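# Lower the rail from two posts onto V pads

## Task

Lift the rail off its two posts and set it down on the two rubber V-shaped pads below, so that it ends up no longer touching or resting on the posts; then open the grippers and pull the arms away. It only counts if the rail stays there on its own, without the robot supporting it.

## Robot and tools

ROBOT. Two arms, left_arm and right_arm, each with a parallel two-finger gripper. Both report in one shared world frame with its origin on the tabletop midway between the arms: +z is up, +x points out over the table, and left_arm sits on the +y side. The names left and right do not match image sides. Positions are in metres; orientation is a quaternion in w, x, y, z order. Reported hand positions can be somewhat wrong, especially with the arm stretched out.

GRIPPER AXES. In each gripper's own frame the fingers extend along +z and close along y. The reported end_effector_position is the spot between the pads when closed, roughly 2 cm short of the fingertips; closing pushes the tips about 10 mm further along +z.

THE 14-NUMBER ROW. Every motion command is a row of 14 numbers, each in [-1, 1]: dx, dy, dz, rx, ry, rz, opening for left_arm, then the same seven for right_arm. Both arms must always be filled in. dx to rz are an offset (not a pose) in the gripper's own axes, relative to the gripper's measured pose at the start of the action; 1.0 equals 0.6 m of travel or 180 degrees of turn. rx, ry, rz form a single rotation vector. Opening is absolute, not an offset: +1 is fully open (0.084 m), -1 fully closed.

execute_actions(actions): a list of actions run one after another. Each action is a table of up to 15 rows, one row per 1/30 s step; if shorter, its last row is repeated to fill 15 steps. Every row in an action is measured from that action's starting pose, not from the row before. For the first action in a call, the start is the last pose reported in this scene. An empty list just returns state and images. Per step, the commanded pose is clipped to within 70 mm and 16 degrees of the current pose, so big offsets may need several actions; afterwards the arm only settles on its last clipped pose. Position wins over orientation when both cannot be met. Elbows stop just shy of straight.

move(target, speed, blocking): target is one 14-number row as above, offsets taken from the pose in the latest result that showed one; both grippers travel in straight lines and arrive together, taking 0.5 to 10 s (cut off at 10 s). speed is each arm's top path speed in m/s, 0.002 to 0.5, default 0.25; turning is capped at twice that in rad/s. Openings are sent when the move starts. Paths ignore obstacles and the other arm; the hand may lag, wander, or overshoot speed near full reach. Faster contact hits harder, and aiming further past a contact presses harder. With blocking=false the result comes after 0.5 s while motion continues; until a result shows the move ended, further moves and execute_actions are refused, so call wait or stop.

The move result adds a move: line giving the ending (done, off_target, moving, held, fault) and any limits, plus each gripper's distance from its target. If only one arm is named, the other finished fine. held as an ending means a safety check blocked the last step; limits=paced means the sent pose was clipped; limits=held means some steps were blocked en route, after which the arm may surge faster than speed.

wait(seconds): 0 to 10; arms keep their last command, a running move continues, and it returns early when that move ends. stop(): brakes a running move (needs room, more when fast); fingers keep moving. zoom_image(camera, region): closer look at one camera's latest image; camera is cam_high, cam_low, cam_left_wrist or cam_right_wrist; region is [x0, y0, x1, y1] in pixels from the top-left, at most 504 by 504. show_instructions(): shows the scene's reference pages, moves nothing. finished_scene(scene): pass the current scene's number; irreversible, reports success, then the next scene's task appears.

RESULTS. A state line per arm gives pose and linear/angular velocity. grip_measured is the actual finger opening on the command scale. A Hand target line shows where the controller is now steering each gripper. A pose unreachable line means the clearance check altered or blocked that arm's command. Images arrive from cam_high, cam_low, cam_left_wrist, cam_right_wrist (each 504x504), with calibration data given per camera.

HOLDING. To grip, command an opening clearly below grip_measured; the larger the gap, the firmer the squeeze (about 24 N per pad at most). Sending back the read grip_measured gives a light hold that may slip on wide parts. Expect occasional brief tugs on held parts. To keep an arm still, send the offset back to its desired pose in the first call of a reply and zeros later, with its desired opening.

AVOID. Dropping the rail, knocking anything off the table, arms colliding or pushing each other, slamming or shoving hard. Contact torque reaching a joint's load limit (waist and shoulder 45.5, upper arm roll, elbow, forearm roll 27.3, wrist pitch and roll 18.2 N m, load included) triggers a torque fault: the arm backs off, freezes for 10 s and drops the rest of the call. Holding loads heats motors: a MOTOR HOT warning appears from 65 °C and at 80 °C the arm is braked until cool (OVER-TEMPERATURE FAULT). Finish with the rail resting on the pads, clear of the posts, grippers open and withdrawn.

Each tool is called after "Emit:" as name(argument=value, ...) on one line, values as JSON.

Reference images:

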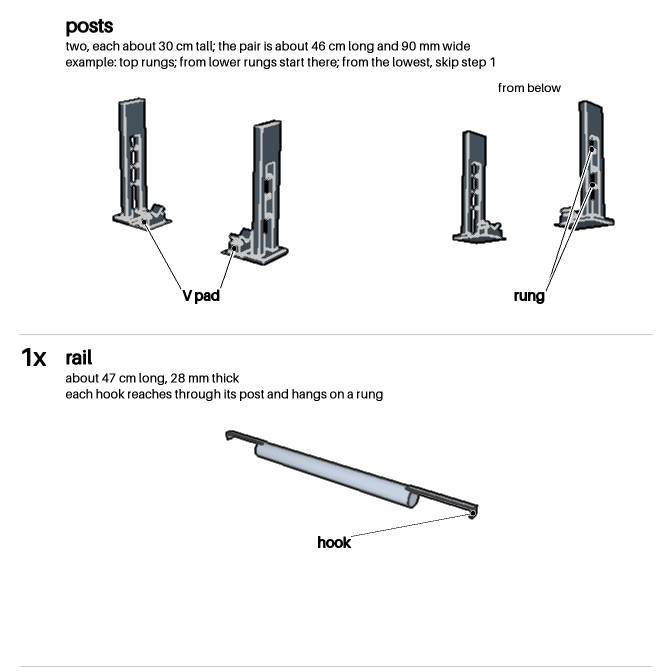

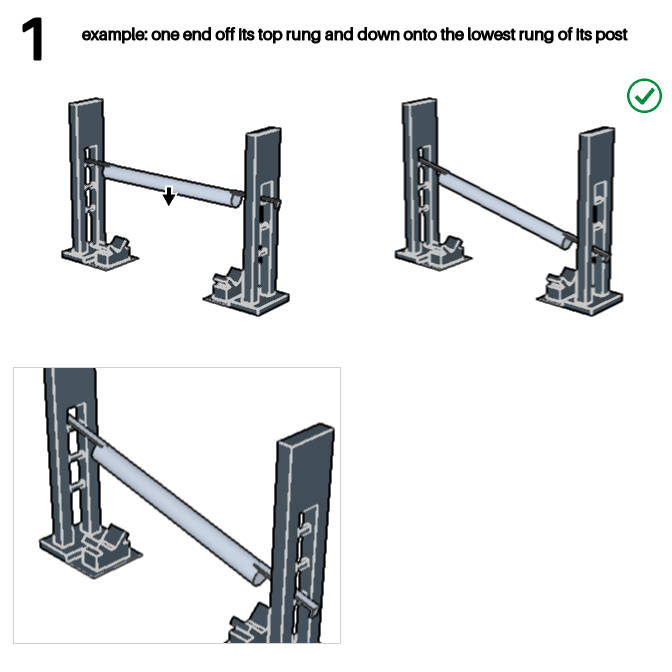

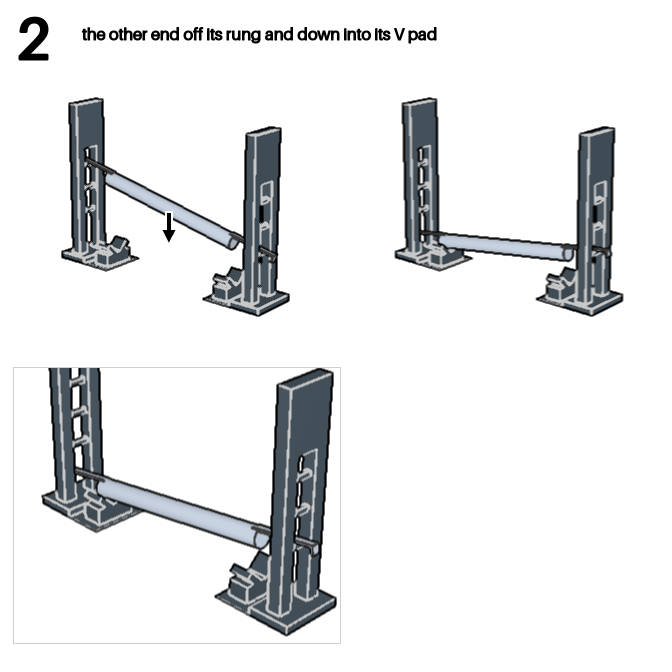

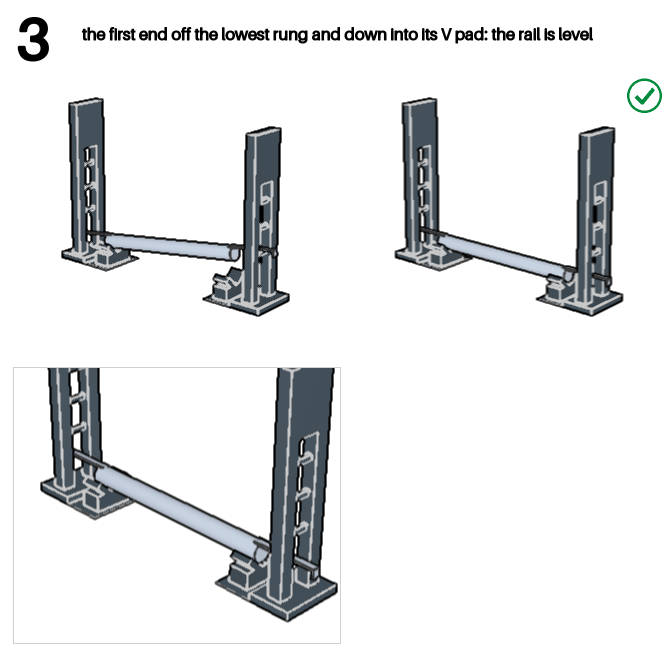

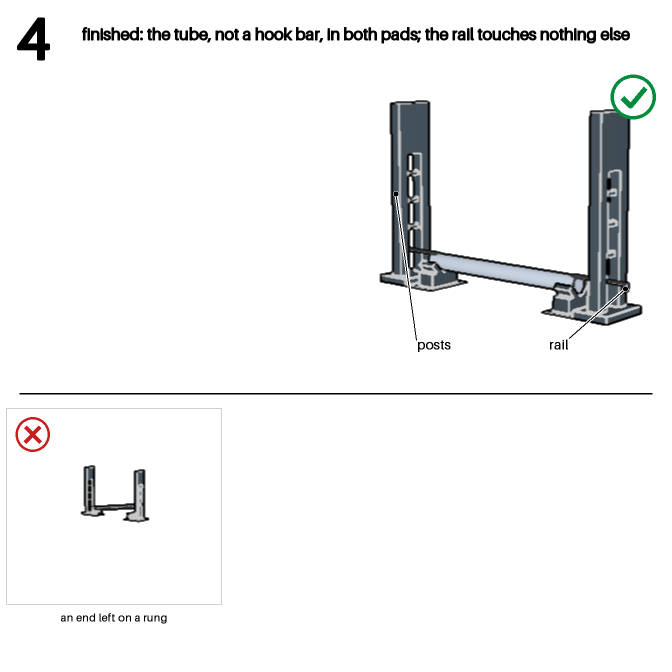

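## Session

Emit:
execute_actions(actions=[])

Scene clock: 0.00 s.
left_arm: end_effector_position=(+0.0576, +0.6907, +0.3542) grip_measured=+1.00 end_effector_quat_wxyz=(+0.244, +0.891, +0.094, +0.370) end_effector_velocity=(+0.001, -0.001, -0.001) end_effector_angular_velocity=(-0.002, -0.001, -0.003) | right_arm: end_effector_position=(+0.4589, +0.0485, +0.3006) grip_measured=+1.00 end_effector_quat_wxyz=(+0.141, -0.320, +0.791, +0.502) end_effector_velocity=(+0.000, -0.000, +0.000) end_effector_angular_velocity=(+0.000, -0.000, -0.000)
Joint positions: left_arm=[ 1.182  0.088  0.559  1.396 -0.727  1.955  1.581  0.084] | right_arm=[ 0.415  0.036 -0.219  1.051  1.268  1.14   2.056  0.084]
Joint velocities: left_arm=[-0.002  0.001 -0.001 -0.002 -0.     0.    -0.    -0.   ] | right_arm=[-0.  0.  0.  0. -0. -0. -0. -0.]
Hand target (left_arm): +0.058, +0.691, +0.354; +0.244, +0.891, +0.094, +0.370
Hand target (right_arm): +0.459, +0.048, +0.301; +0.141, -0.320, +0.791, +0.502

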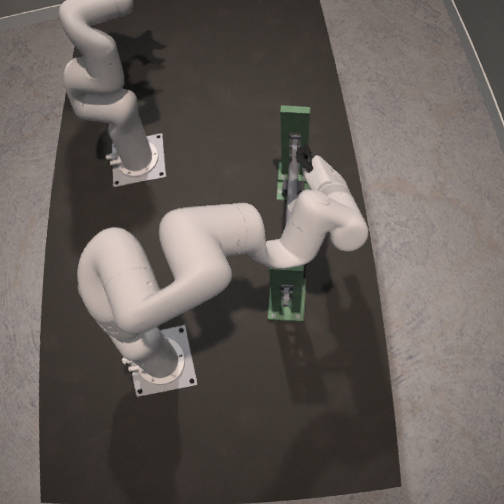

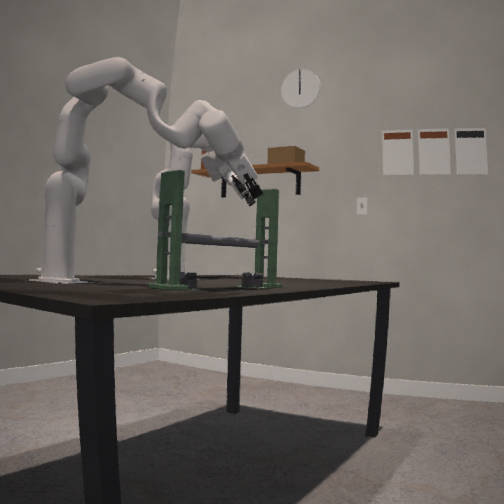

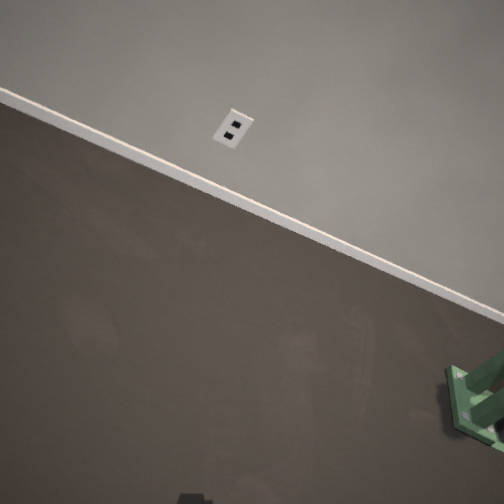

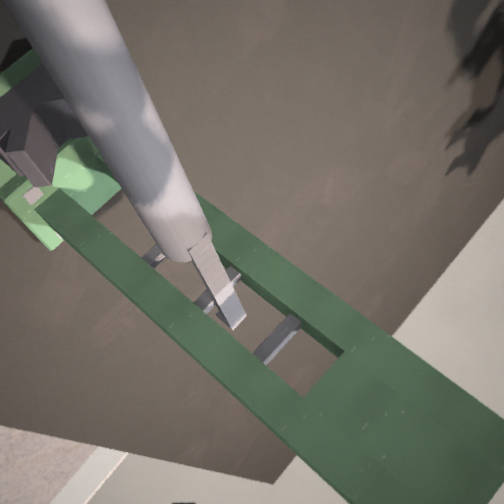

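Emit:
zoom_image(camera="cam_low", region=[130, 150, 310, 300])

Emit:
zoom_image(camera="cam_high", region=[200, 90, 400, 340])

Region (130, 150, 310, 300) of cam_low's 504x504 image, scaled by 2.800, with more detail than that image has.

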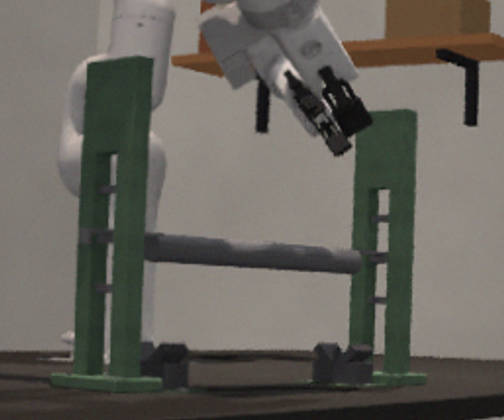

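Region (200, 90, 400, 340) of cam_high's 504x504 image, scaled by 2.016, with more detail than that image has; it fills the left 403 columns of this view, and the rest is white.

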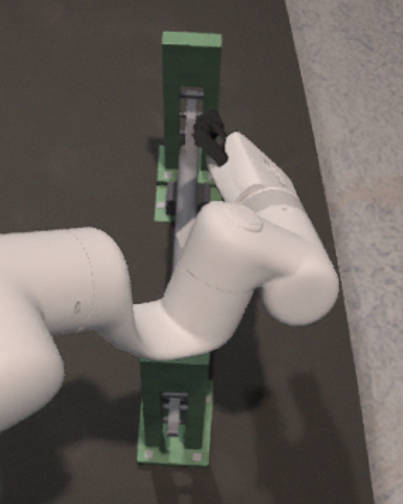

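Emit:
zoom_image(camera="cam_right_wrist", region=[100, 180, 360, 420])

Region (100, 180, 360, 420) of cam_right_wrist's 504x504 image, scaled by 1.938, with more detail than that image has; it fills the top 465 rows of this view, and the rest is white.

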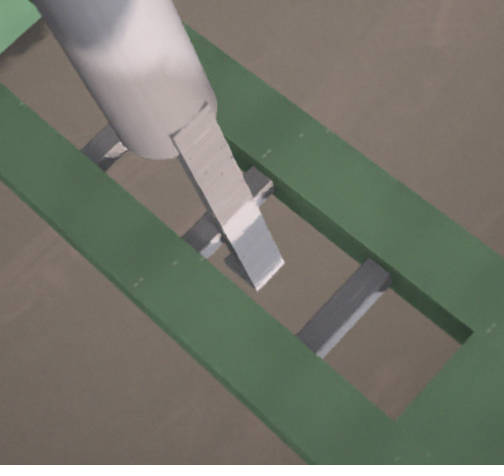

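Emit:
move(target=[-0.237,0.2767,0.5823,-0.1939,0.0574,0.2912,1, 0.1248,0.0098,-0.0242,0.1951,0.2965,-0.1885,1], speed=0.3)

Scene clock: 63.80 s.
left_arm: end_effector_position=(+0.2018, +0.3696, +0.1398) grip_measured=+1.00 end_effector_quat_wxyz=(+0.295, +0.695, -0.392, +0.525) end_effector_velocity=(+0.001, -0.002, -0.002) end_effector_angular_velocity=(-0.002, -0.001, -0.005) | right_arm: end_effector_position=(+0.4001, +0.0099, +0.2706) grip_measured=+1.00 end_effector_quat_wxyz=(+0.000, -0.654, +0.756, +0.000) end_effector_velocity=(-0.001, +0.001, +0.001) end_effector_angular_velocity=(-0.002, -0.002, +0.003)
Joint positions: left_arm=[ 0.858 -0.004  0.27   0.411 -0.852  1.561  2.821  0.084] | right_arm=[ 0.602 -0.007 -0.035  1.231 -0.     1.238  2.437  0.084]
Joint velocities: left_arm=[-0.004  0.007 -0.005 -0.    -0.005 -0.003  0.006 -0.   ] | right_arm=[ 0.001 -0.     0.002  0.001 -0.003  0.001  0.002 -0.   ]
Hand target (left_arm): +0.202, +0.369, +0.140; +0.296, +0.695, -0.392, +0.525
Hand target (right_arm): +0.400, +0.010, +0.271; +0.000, -0.654, +0.756, -0.000
Off the commanded pose (left_arm): 0.001 m, 0 deg.
Off the commanded pose (right_arm): 0.000 m, 0 deg.
move: done
camera_calibration (this result's frames):
cam_left_wrist: T_world_to_cam=[[-0.858656, -0.512533, 0.00437182, 0.399445], [-0.143562, 0.232307, -0.961989, 0.146481], [0.492036, -0.826646, -0.273053, 0.374459], [0, 0, 0, 1]] pos_world=[0.179768, 0.480246, 0.241414]
cam_right_wrist: T_world_to_cam=[[-0.990533, 0.13727, 0.00139113, 0.422713], [0.137215, 0.990339, -0.0200348, 0.0131662], [-0.00412786, -0.0196542, -0.999798, 0.397751], [0, 0, 0, 1]] pos_world=[0.418546, -0.0632473, 0.397347]

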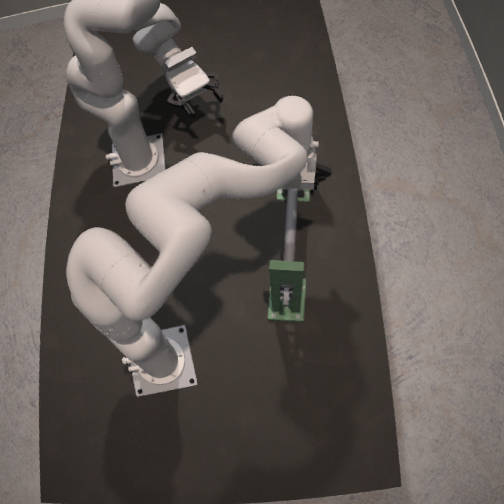

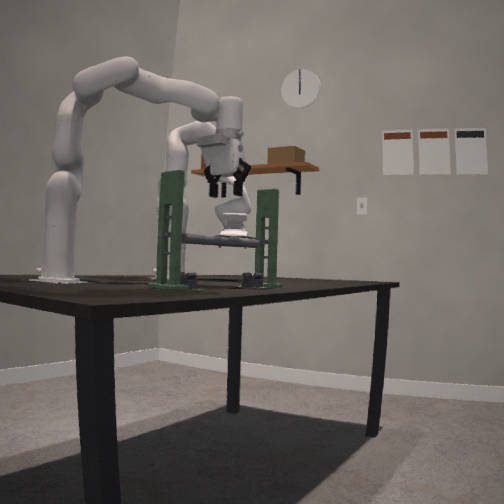

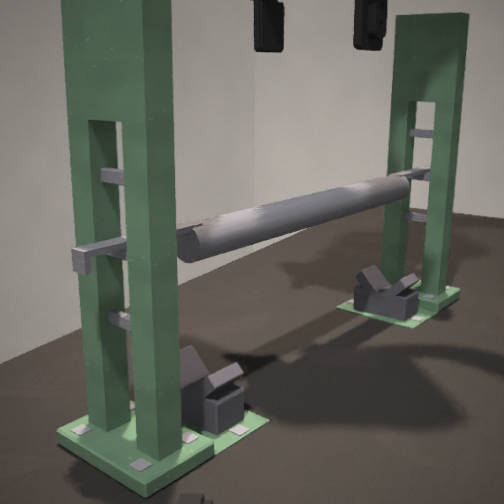

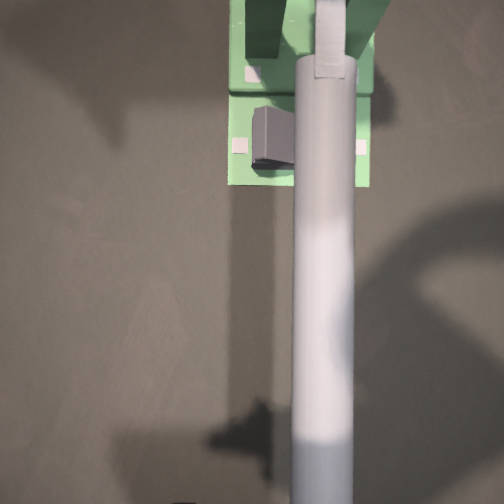

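Emit:
move(target=[0,0,0,0,0,0,1, 0.005,0.006,0.225,0,0,0,1], speed=0.15)

Scene clock: 82.27 s.
left_arm: end_effector_position=(+0.2018, +0.3696, +0.1398) grip_measured=+1.00 end_effector_quat_wxyz=(+0.295, +0.695, -0.392, +0.525) end_effector_velocity=(-0.000, +0.000, -0.000) end_effector_angular_velocity=(+0.000, +0.001, +0.001) | right_arm: end_effector_position=(+0.3963, +0.0077, +0.1360) grip_measured=+1.00 end_effector_quat_wxyz=(+0.001, -0.654, +0.756, +0.000) end_effector_velocity=(+0.000, +0.000, -0.003) end_effector_angular_velocity=(-0.001, +0.000, +0.001)
Joint positions: left_arm=[ 0.858 -0.004  0.27   0.411 -0.852  1.561  2.821  0.084] | right_arm=[ 0.602  0.112 -0.034  0.971  0.005  0.858  2.435  0.084]
Joint velocities: left_arm=[ 0.001 -0.     0.001 -0.001  0.001 -0.001 -0.    -0.   ] | right_arm=[ 0.     0.006  0.    -0.001 -0.    -0.006 -0.    -0.   ]
Hand target (left_arm): +0.202, +0.370, +0.140; +0.295, +0.695, -0.392, +0.525
Hand target (right_arm): +0.396, +0.008, +0.135; +0.000, -0.654, +0.756, +0.000
Off the commanded pose (left_arm): 0.000 m, 0 deg.
Off the commanded pose (right_arm): 0.001 m, 0 deg.
move: done
camera_calibration (this result's frames):
cam_left_wrist: T_world_to_cam=[[-0.858657, -0.512531, 0.00437287, 0.399444], [-0.143562, 0.232306, -0.961989, 0.146481], [0.492034, -0.826647, -0.273052, 0.374459], [0, 0, 0, 1]] pos_world=[0.179768, 0.480245, 0.241413]
cam_right_wrist: T_world_to_cam=[[-0.990548, 0.137159, 0.00103729, 0.419518], [0.137114, 0.990366, -0.0193633, 0.0130583], [-0.00368315, -0.019038, -0.999812, 0.26298], [0, 0, 0, 1]] pos_world=[0.414731, -0.0654667, 0.262748]

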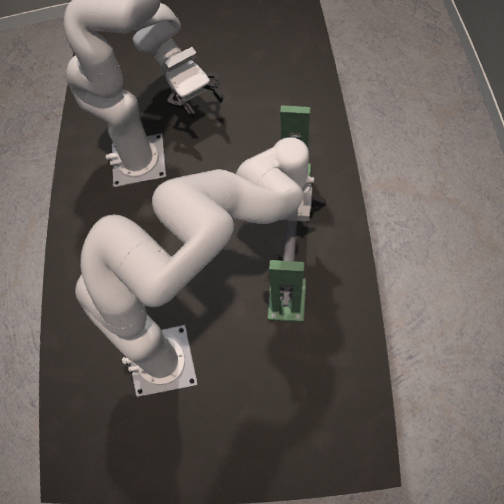

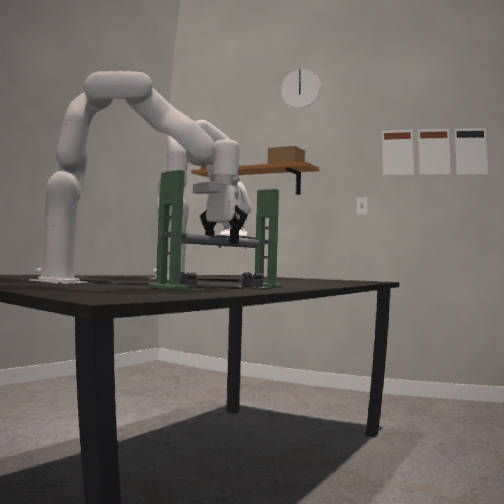

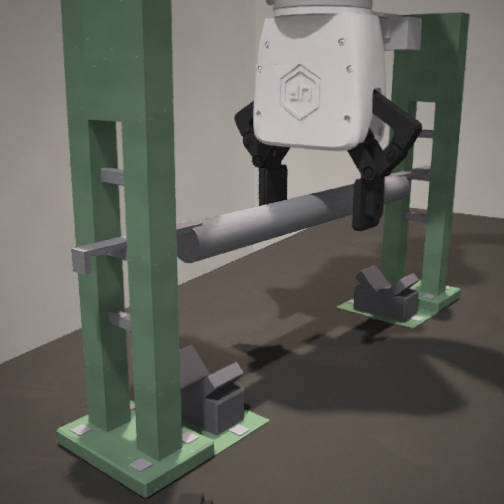

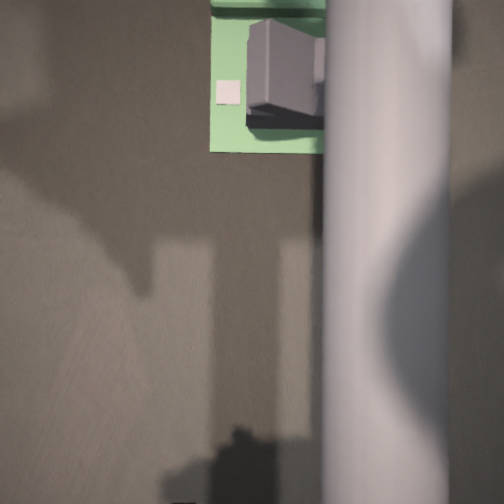

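Emit:
move(target=[0,0,0,0,0,0,1, 0,0.003,0.028,0,0,0,1], speed=0.05)

Emit:
move(target=[0,0,0,0,0,0,1, 0,0,0,0,0,0,-1], speed=0.05)

Scene clock: 86.03 s.
left_arm: end_effector_position=(+0.2018, +0.3696, +0.1398) grip_measured=+1.00 end_effector_quat_wxyz=(+0.295, +0.695, -0.392, +0.525) end_effector_velocity=(+0.000, +0.000, +0.000) end_effector_angular_velocity=(+0.002, -0.001, -0.000) | right_arm: end_effector_position=(+0.3946, +0.0080, +0.1195) grip_measured=+1.00 end_effector_quat_wxyz=(+0.001, -0.654, +0.756, +0.000) end_effector_velocity=(+0.001, +0.000, -0.002) end_effector_angular_velocity=(+0.002, -0.002, -0.001)
Joint positions: left_arm=[ 0.858 -0.004  0.27   0.411 -0.852  1.561  2.821  0.084] | right_arm=[ 0.603  0.137 -0.033  0.949  0.007  0.811  2.437  0.084]
Joint velocities: left_arm=[-0.    -0.002 -0.001  0.001 -0.    -0.    -0.    -0.   ] | right_arm=[ 0.     0.003 -0.    -0.003  0.    -0.009  0.     0.   ]
Hand target (left_arm): +0.202, +0.370, +0.140; +0.295, +0.695, -0.392, +0.525
Hand target (right_arm): +0.395, +0.008, +0.119; +0.001, -0.654, +0.756, +0.000
Off the commanded pose (left_arm): 0.000 m, 0 deg.
Off the commanded pose (right_arm): 0.000 m, 0 deg.
move: done
camera_calibration (this result's frames):
cam_left_wrist: T_world_to_cam=[[-0.858657, -0.512532, 0.00437283, 0.399444], [-0.143562, 0.232306, -0.961989, 0.146481], [0.492034, -0.826647, -0.273052, 0.374459], [0, 0, 0, 1]] pos_world=[0.179768, 0.480245, 0.241413]
cam_right_wrist: T_world_to_cam=[[-0.990548, 0.13716, 0.000997363, 0.417803], [0.137115, 0.990368, -0.0192576, 0.012659], [-0.00362911, -0.0189388, -0.999814, 0.246452], [0, 0, 0, 1]] pos_world=[0.413012, -0.0651752, 0.246233]

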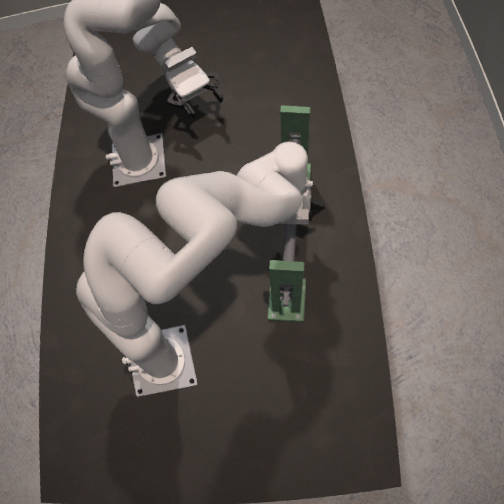

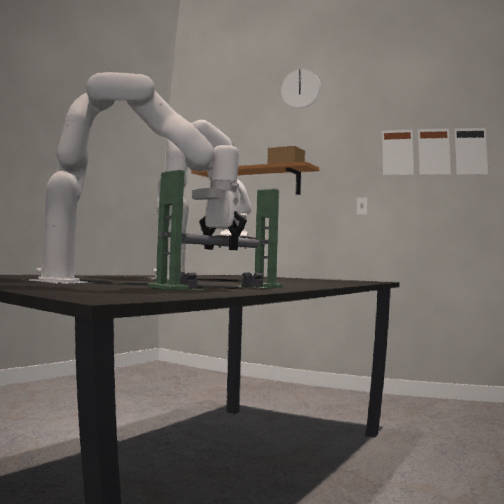

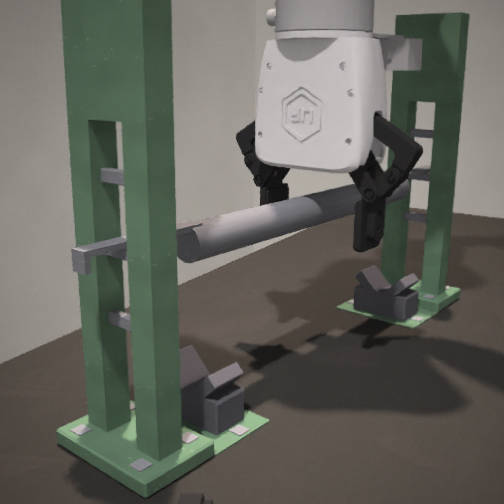

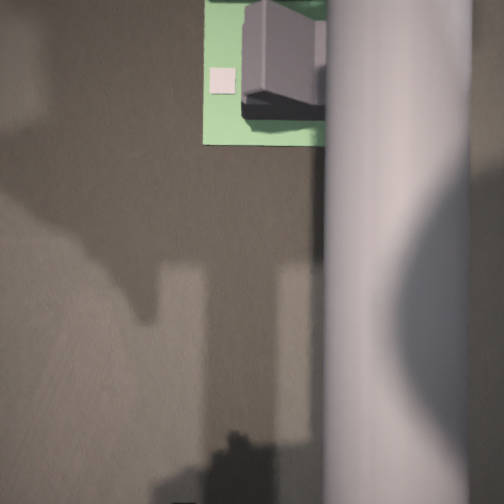

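Scene clock: 86.60 s.
left_arm: end_effector_position=(+0.2018, +0.3696, +0.1398) grip_measured=+1.00 end_effector_quat_wxyz=(+0.295, +0.695, -0.392, +0.525) end_effector_velocity=(-0.000, +0.000, -0.000) end_effector_angular_velocity=(-0.001, +0.001, +0.003) | right_arm: end_effector_position=(+0.3954, +0.0079, +0.1201) grip_measured=-0.41 end_effector_quat_wxyz=(+0.002, -0.654, +0.757, +0.000) end_effector_velocity=(-0.001, +0.000, -0.000) end_effector_angular_velocity=(-0.001, +0.001, +0.002)
Joint positions: left_arm=[ 0.858 -0.004  0.27   0.411 -0.852  1.561  2.821  0.084] | right_arm=[ 0.603  0.136 -0.034  0.95   0.006  0.811  2.437  0.026]
Joint velocities: left_arm=[ 0.003  0.    -0.    -0.001  0.    -0.     0.    -0.   ] | right_arm=[ 0.001  0.     0.    -0.    -0.     0.    -0.001 -0.   ]
Hand target (left_arm): +0.202, +0.370, +0.140; +0.295, +0.695, -0.392, +0.525
Hand target (right_arm): +0.395, +0.008, +0.120; +0.001, -0.654, +0.756, +0.000
Off the commanded pose (left_arm): 0.000 m, 0 deg.
Off the commanded pose (right_arm): 0.001 m, 0 deg.
move: done
camera_calibration (this result's frames):
cam_left_wrist: T_world_to_cam=[[-0.858657, -0.512532, 0.00437267, 0.399445], [-0.143562, 0.232306, -0.961989, 0.146481], [0.492034, -0.826647, -0.273052, 0.374459], [0, 0, 0, 1]] pos_world=[0.179768, 0.480245, 0.241413]
cam_right_wrist: T_world_to_cam=[[-0.990373, 0.138422, -0.000238347, 0.418681], [0.138403, 0.99021, -0.0181157, 0.0120354], [-0.00227159, -0.0179743, -0.999836, 0.246453], [0, 0, 0, 1]] pos_world=[0.413545, -0.0654424, 0.246731]

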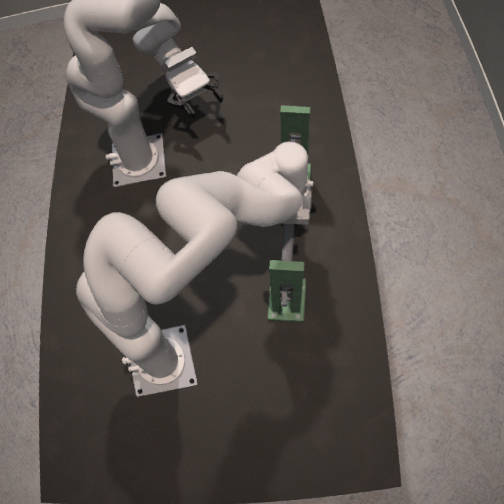

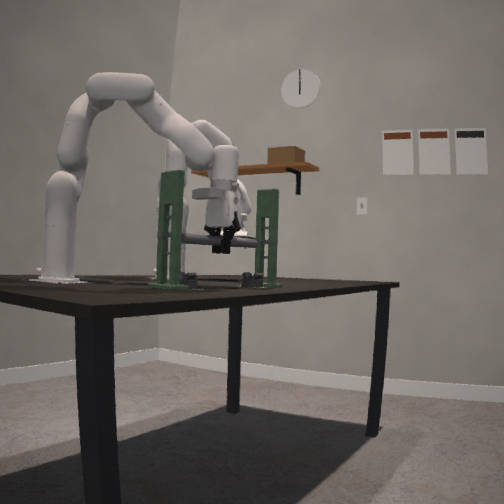

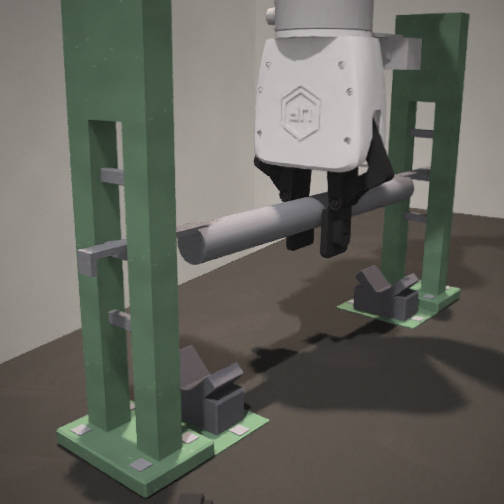

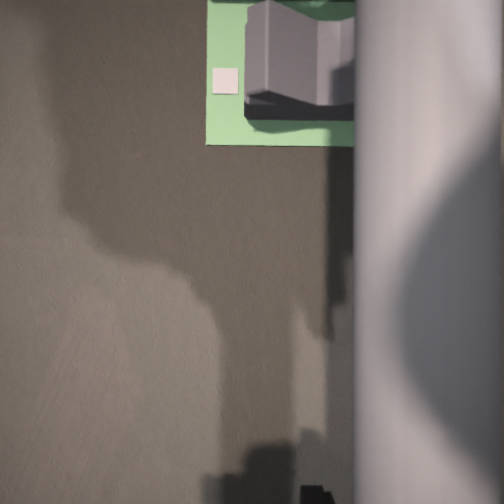

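Emit:
move(target=[0,0,0,0,0,0,1, 0,-0.010,-0.027,0,0,0,-1], speed=0.03)

Scene clock: 89.37 s.
left_arm: end_effector_position=(+0.2018, +0.3696, +0.1398) grip_measured=+1.00 end_effector_quat_wxyz=(+0.295, +0.695, -0.392, +0.525) end_effector_velocity=(-0.000, +0.000, -0.000) end_effector_angular_velocity=(+0.002, +0.000, -0.001) | right_arm: end_effector_position=(+0.4011, +0.0069, +0.1359) grip_measured=-0.41 end_effector_quat_wxyz=(+0.001, -0.654, +0.757, +0.000) end_effector_velocity=(+0.001, +0.000, +0.002) end_effector_angular_velocity=(-0.000, -0.000, +0.001)
Joint positions: left_arm=[ 0.858 -0.004  0.27   0.411 -0.852  1.561  2.821  0.084] | right_arm=[ 0.597  0.121 -0.038  0.982  0.006  0.859  2.428  0.026]
Joint velocities: left_arm=[ 0.    -0.001  0.     0.001  0.002 -0.     0.     0.   ] | right_arm=[-0.    -0.001 -0.     0.005 -0.001  0.006 -0.001 -0.   ]
Hand target (left_arm): +0.202, +0.370, +0.140; +0.295, +0.695, -0.392, +0.525
Hand target (right_arm): +0.401, +0.007, +0.136; +0.002, -0.654, +0.757, +0.000
Off the commanded pose (left_arm): 0.000 m, 0 deg.
Off the commanded pose (right_arm): 0.000 m, 0 deg.
move: done
camera_calibration (this result's frames):
cam_left_wrist: T_world_to_cam=[[-0.858657, -0.512532, 0.00437267, 0.399445], [-0.143562, 0.232306, -0.961989, 0.146481], [0.492034, -0.826647, -0.273052, 0.374459], [0, 0, 0, 1]] pos_world=[0.179768, 0.480245, 0.241413]
cam_right_wrist: T_world_to_cam=[[-0.99039, 0.138306, 0.0000607171, 0.424423], [0.138281, 0.99022, -0.0185295, 0.0125928], [-0.00262286, -0.018343, -0.999828, 0.262472], [0, 0, 0, 1]] pos_world=[0.419291, -0.0663553, 0.262634]

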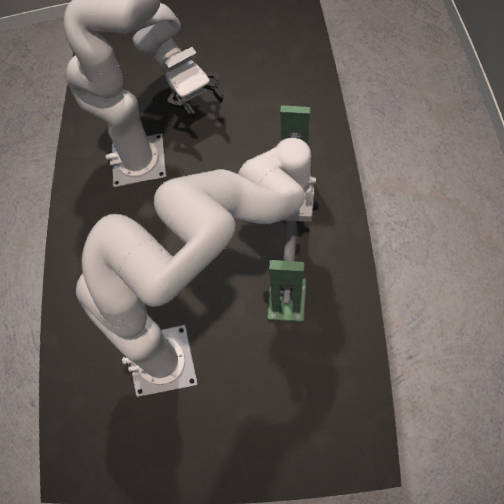

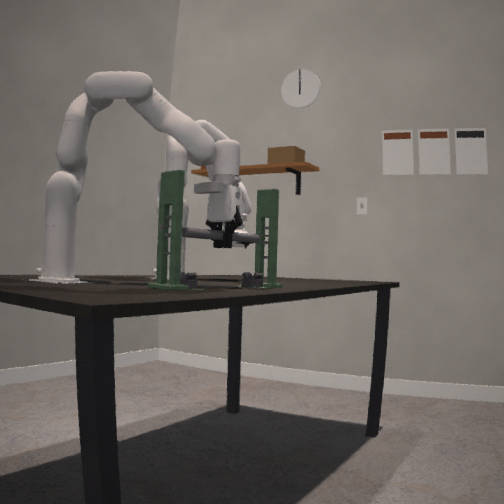

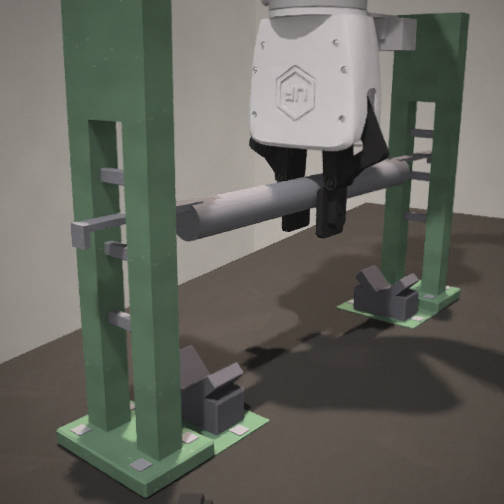

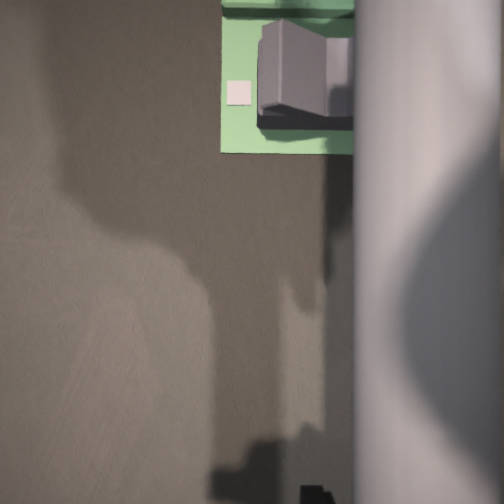

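Emit:
zoom_image(camera="cam_left_wrist", region=[340, 90, 480, 240])

Emit:
zoom_image(camera="cam_low", region=[140, 190, 300, 300])

Region (340, 90, 480, 240) of cam_left_wrist's 504x504 image, scaled by 3.360, with more detail than that image has; it fills the left 470 columns of this view, and the rest is white.

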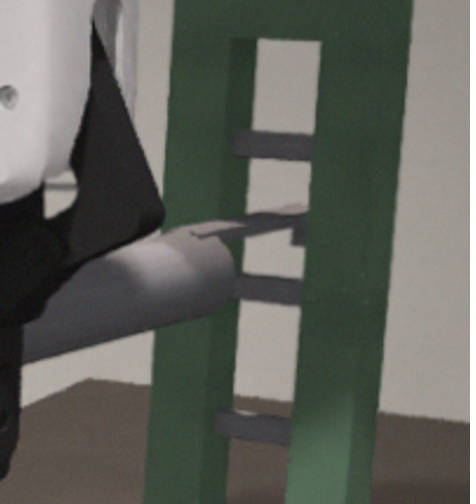

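Region (140, 190, 300, 300) of cam_low's 504x504 image, scaled by 3.150, with more detail than that image has; it fills the top 346 rows of this view, and the rest is white.

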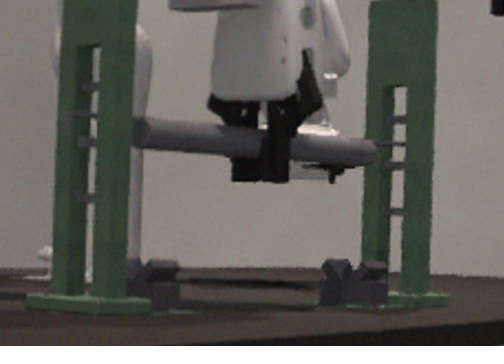

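Emit:
move(target=[0,0,0,0,0,0,1, -0.053,0,0,0,0,0,-1], speed=0.04)

Emit:
zoom_image(camera="cam_left_wrist", region=[340, 90, 480, 240])

Emit:
zoom_image(camera="cam_low", region=[140, 190, 300, 300])

Scene clock: 94.27 s.
left_arm: end_effector_position=(+0.2018, +0.3696, +0.1398) grip_measured=+1.00 end_effector_quat_wxyz=(+0.295, +0.695, -0.392, +0.525) end_effector_velocity=(+0.000, +0.001, +0.000) end_effector_angular_velocity=(+0.001, -0.000, +0.001) | right_arm: end_effector_position=(+0.4056, +0.0381, +0.1360) grip_measured=-0.41 end_effector_quat_wxyz=(+0.001, -0.654, +0.757, +0.000) end_effector_velocity=(+0.001, +0.001, -0.000) end_effector_angular_velocity=(-0.001, +0.001, -0.002)
Joint positions: left_arm=[ 0.858 -0.004  0.27   0.411 -0.852  1.561  2.821  0.084] | right_arm=[ 0.621  0.194 -0.02   1.078  0.005  0.882  2.47   0.026]
Joint velocities: left_arm=[ 0.001  0.     0.     0.002  0.     0.    -0.    -0.   ] | right_arm=[ 0.001  0.005 -0.     0.007 -0.     0.003  0.003 -0.   ]
Hand target (left_arm): +0.202, +0.370, +0.140; +0.295, +0.695, -0.392, +0.525
Hand target (right_arm): +0.406, +0.038, +0.136; +0.001, -0.654, +0.757, +0.000
Off the commanded pose (left_arm): 0.000 m, 0 deg.
Off the commanded pose (right_arm): 0.000 m, 0 deg.
move: done
camera_calibration (this result's frames):
cam_left_wrist: T_world_to_cam=[[-0.858657, -0.512531, 0.00437262, 0.399445], [-0.143562, 0.232306, -0.961989, 0.146481], [0.492034, -0.826647, -0.273052, 0.374459], [0, 0, 0, 1]] pos_world=[0.179768, 0.480245, 0.241413]
cam_right_wrist: T_world_to_cam=[[-0.990358, 0.138528, 0.000156287, 0.424543], [0.138502, 0.990191, -0.018431, -0.0190001], [-0.00270797, -0.0182316, -0.99983, 0.263121], [0, 0, 0, 1]] pos_world=[0.423794, -0.0352005, 0.262659]

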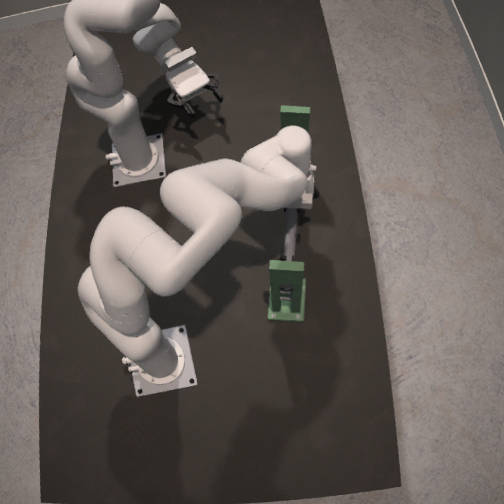

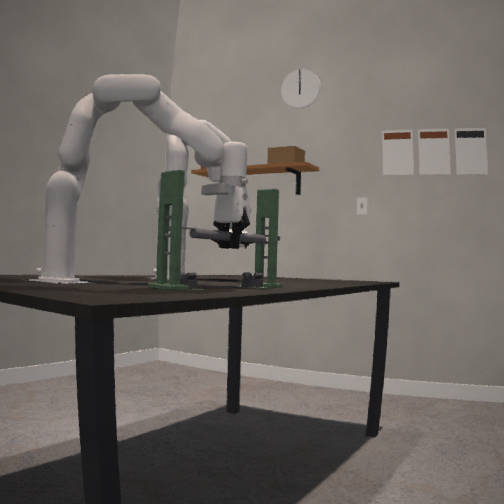

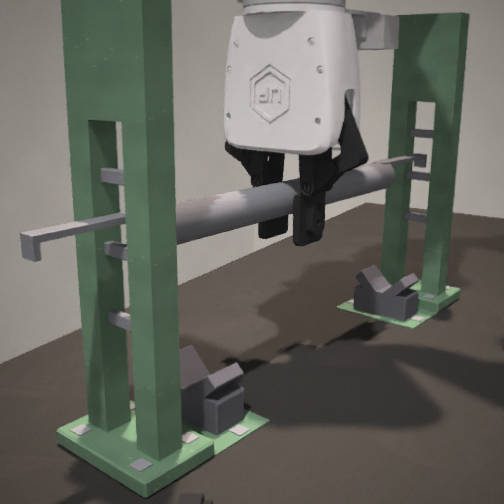

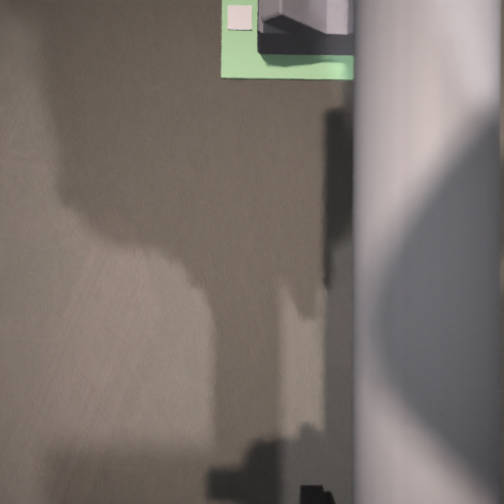

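Region (340, 90, 480, 240) of cam_left_wrist's 504x504 image, scaled by 3.360, with more detail than that image has; it fills the left 470 columns of this view, and the rest is white.

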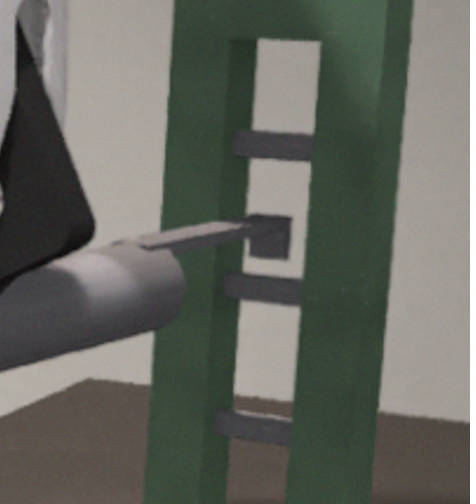

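Region (140, 190, 300, 300) of cam_low's 504x504 image, scaled by 3.150, with more detail than that image has; it fills the top 346 rows of this view, and the rest is white.

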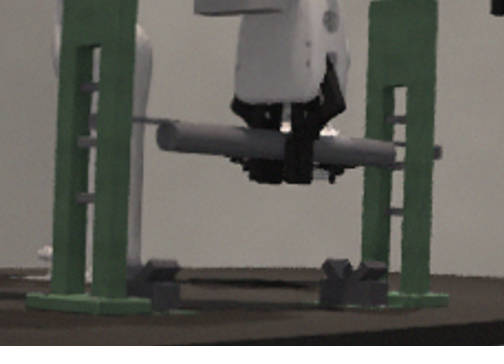

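Emit:
move(target=[0,0,0,0,0,0,1, -0.012,0,0,0,0,0,-1], speed=0.015)

Emit:
zoom_image(camera="cam_left_wrist", region=[340, 90, 480, 240])

Emit:
zoom_image(camera="cam_low", region=[230, 200, 300, 270])

Scene clock: 100.13 s.
left_arm: end_effector_position=(+0.2018, +0.3696, +0.1398) grip_measured=+1.00 end_effector_quat_wxyz=(+0.295, +0.695, -0.392, +0.525) end_effector_velocity=(-0.000, +0.000, -0.000) end_effector_angular_velocity=(-0.000, +0.001, +0.001) | right_arm: end_effector_position=(+0.4066, +0.0451, +0.1360) grip_measured=-0.41 end_effector_quat_wxyz=(+0.001, -0.654, +0.757, +0.000) end_effector_velocity=(+0.001, +0.002, -0.000) end_effector_angular_velocity=(-0.000, +0.000, -0.002)
Joint positions: left_arm=[ 0.858 -0.004  0.27   0.411 -0.852  1.561  2.821  0.084] | right_arm=[ 0.626  0.21  -0.017  1.1    0.005  0.887  2.479  0.026]
Joint velocities: left_arm=[ 0.     0.001 -0.    -0.    -0.    -0.001  0.     0.   ] | right_arm=[ 0.001  0.006  0.     0.008 -0.     0.002  0.003 -0.   ]
Hand target (left_arm): +0.202, +0.370, +0.140; +0.295, +0.695, -0.392, +0.525
Hand target (right_arm): +0.407, +0.045, +0.136; +0.001, -0.654, +0.757, +0.000
Off the commanded pose (left_arm): 0.000 m, 0 deg.
Off the commanded pose (right_arm): 0.000 m, 0 deg.
move: done
camera_calibration (this result's frames):
cam_left_wrist: T_world_to_cam=[[-0.858657, -0.512531, 0.00437229, 0.399445], [-0.143562, 0.232307, -0.961989, 0.146481], [0.492034, -0.826647, -0.273052, 0.374459], [0, 0, 0, 1]] pos_world=[0.179768, 0.480245, 0.241413]
cam_right_wrist: T_world_to_cam=[[-0.990371, 0.13844, 0.000192993, 0.424528], [0.138413, 0.990204, -0.01839, -0.0259688], [-0.00273701, -0.0181862, -0.999831, 0.263253], [0, 0, 0, 1]] pos_world=[0.424755, -0.0282695, 0.262649]

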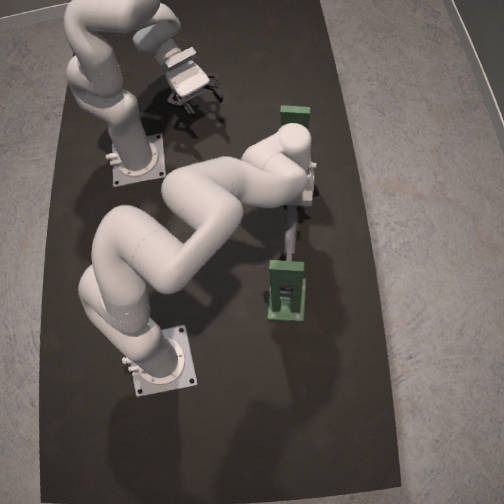

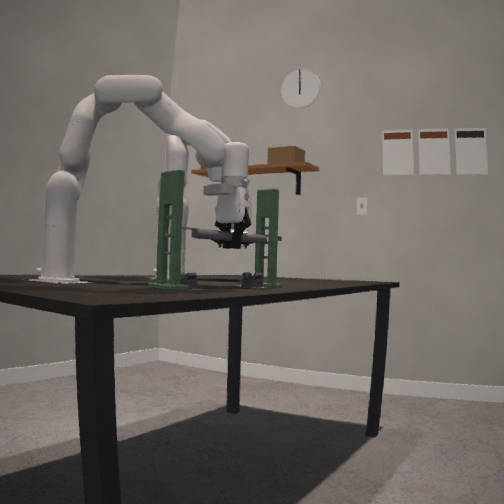

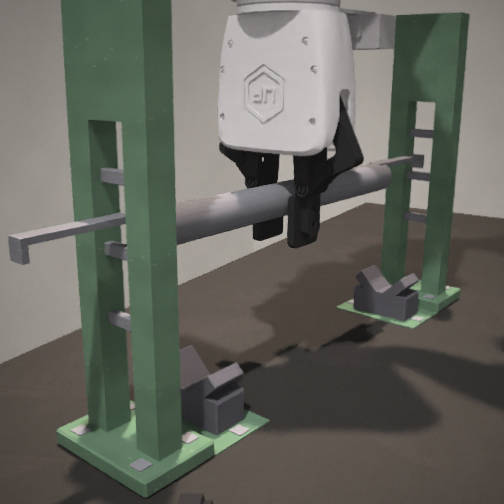

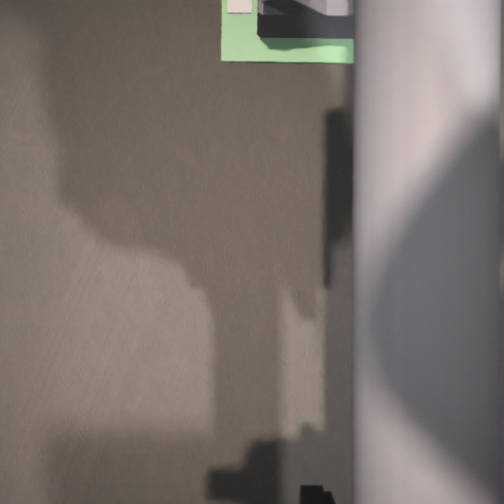

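Region (340, 90, 480, 240) of cam_left_wrist's 504x504 image, scaled by 3.360, with more detail than that image has; it fills the left 470 columns of this view, and the rest is white.

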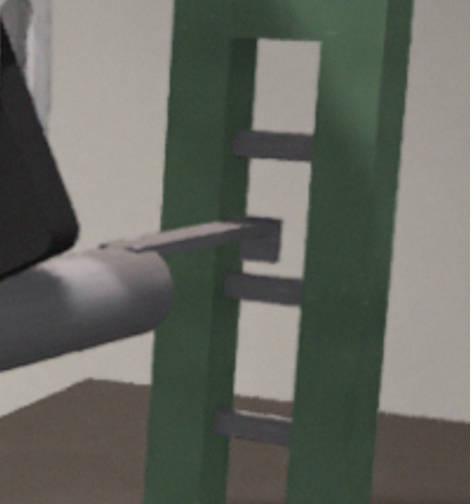

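Region (230, 200, 300, 270) of cam_low's 504x504 image, scaled by 7.200, with more detail than that image has.

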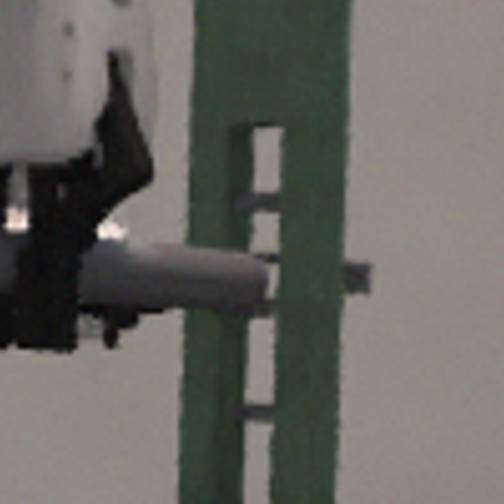

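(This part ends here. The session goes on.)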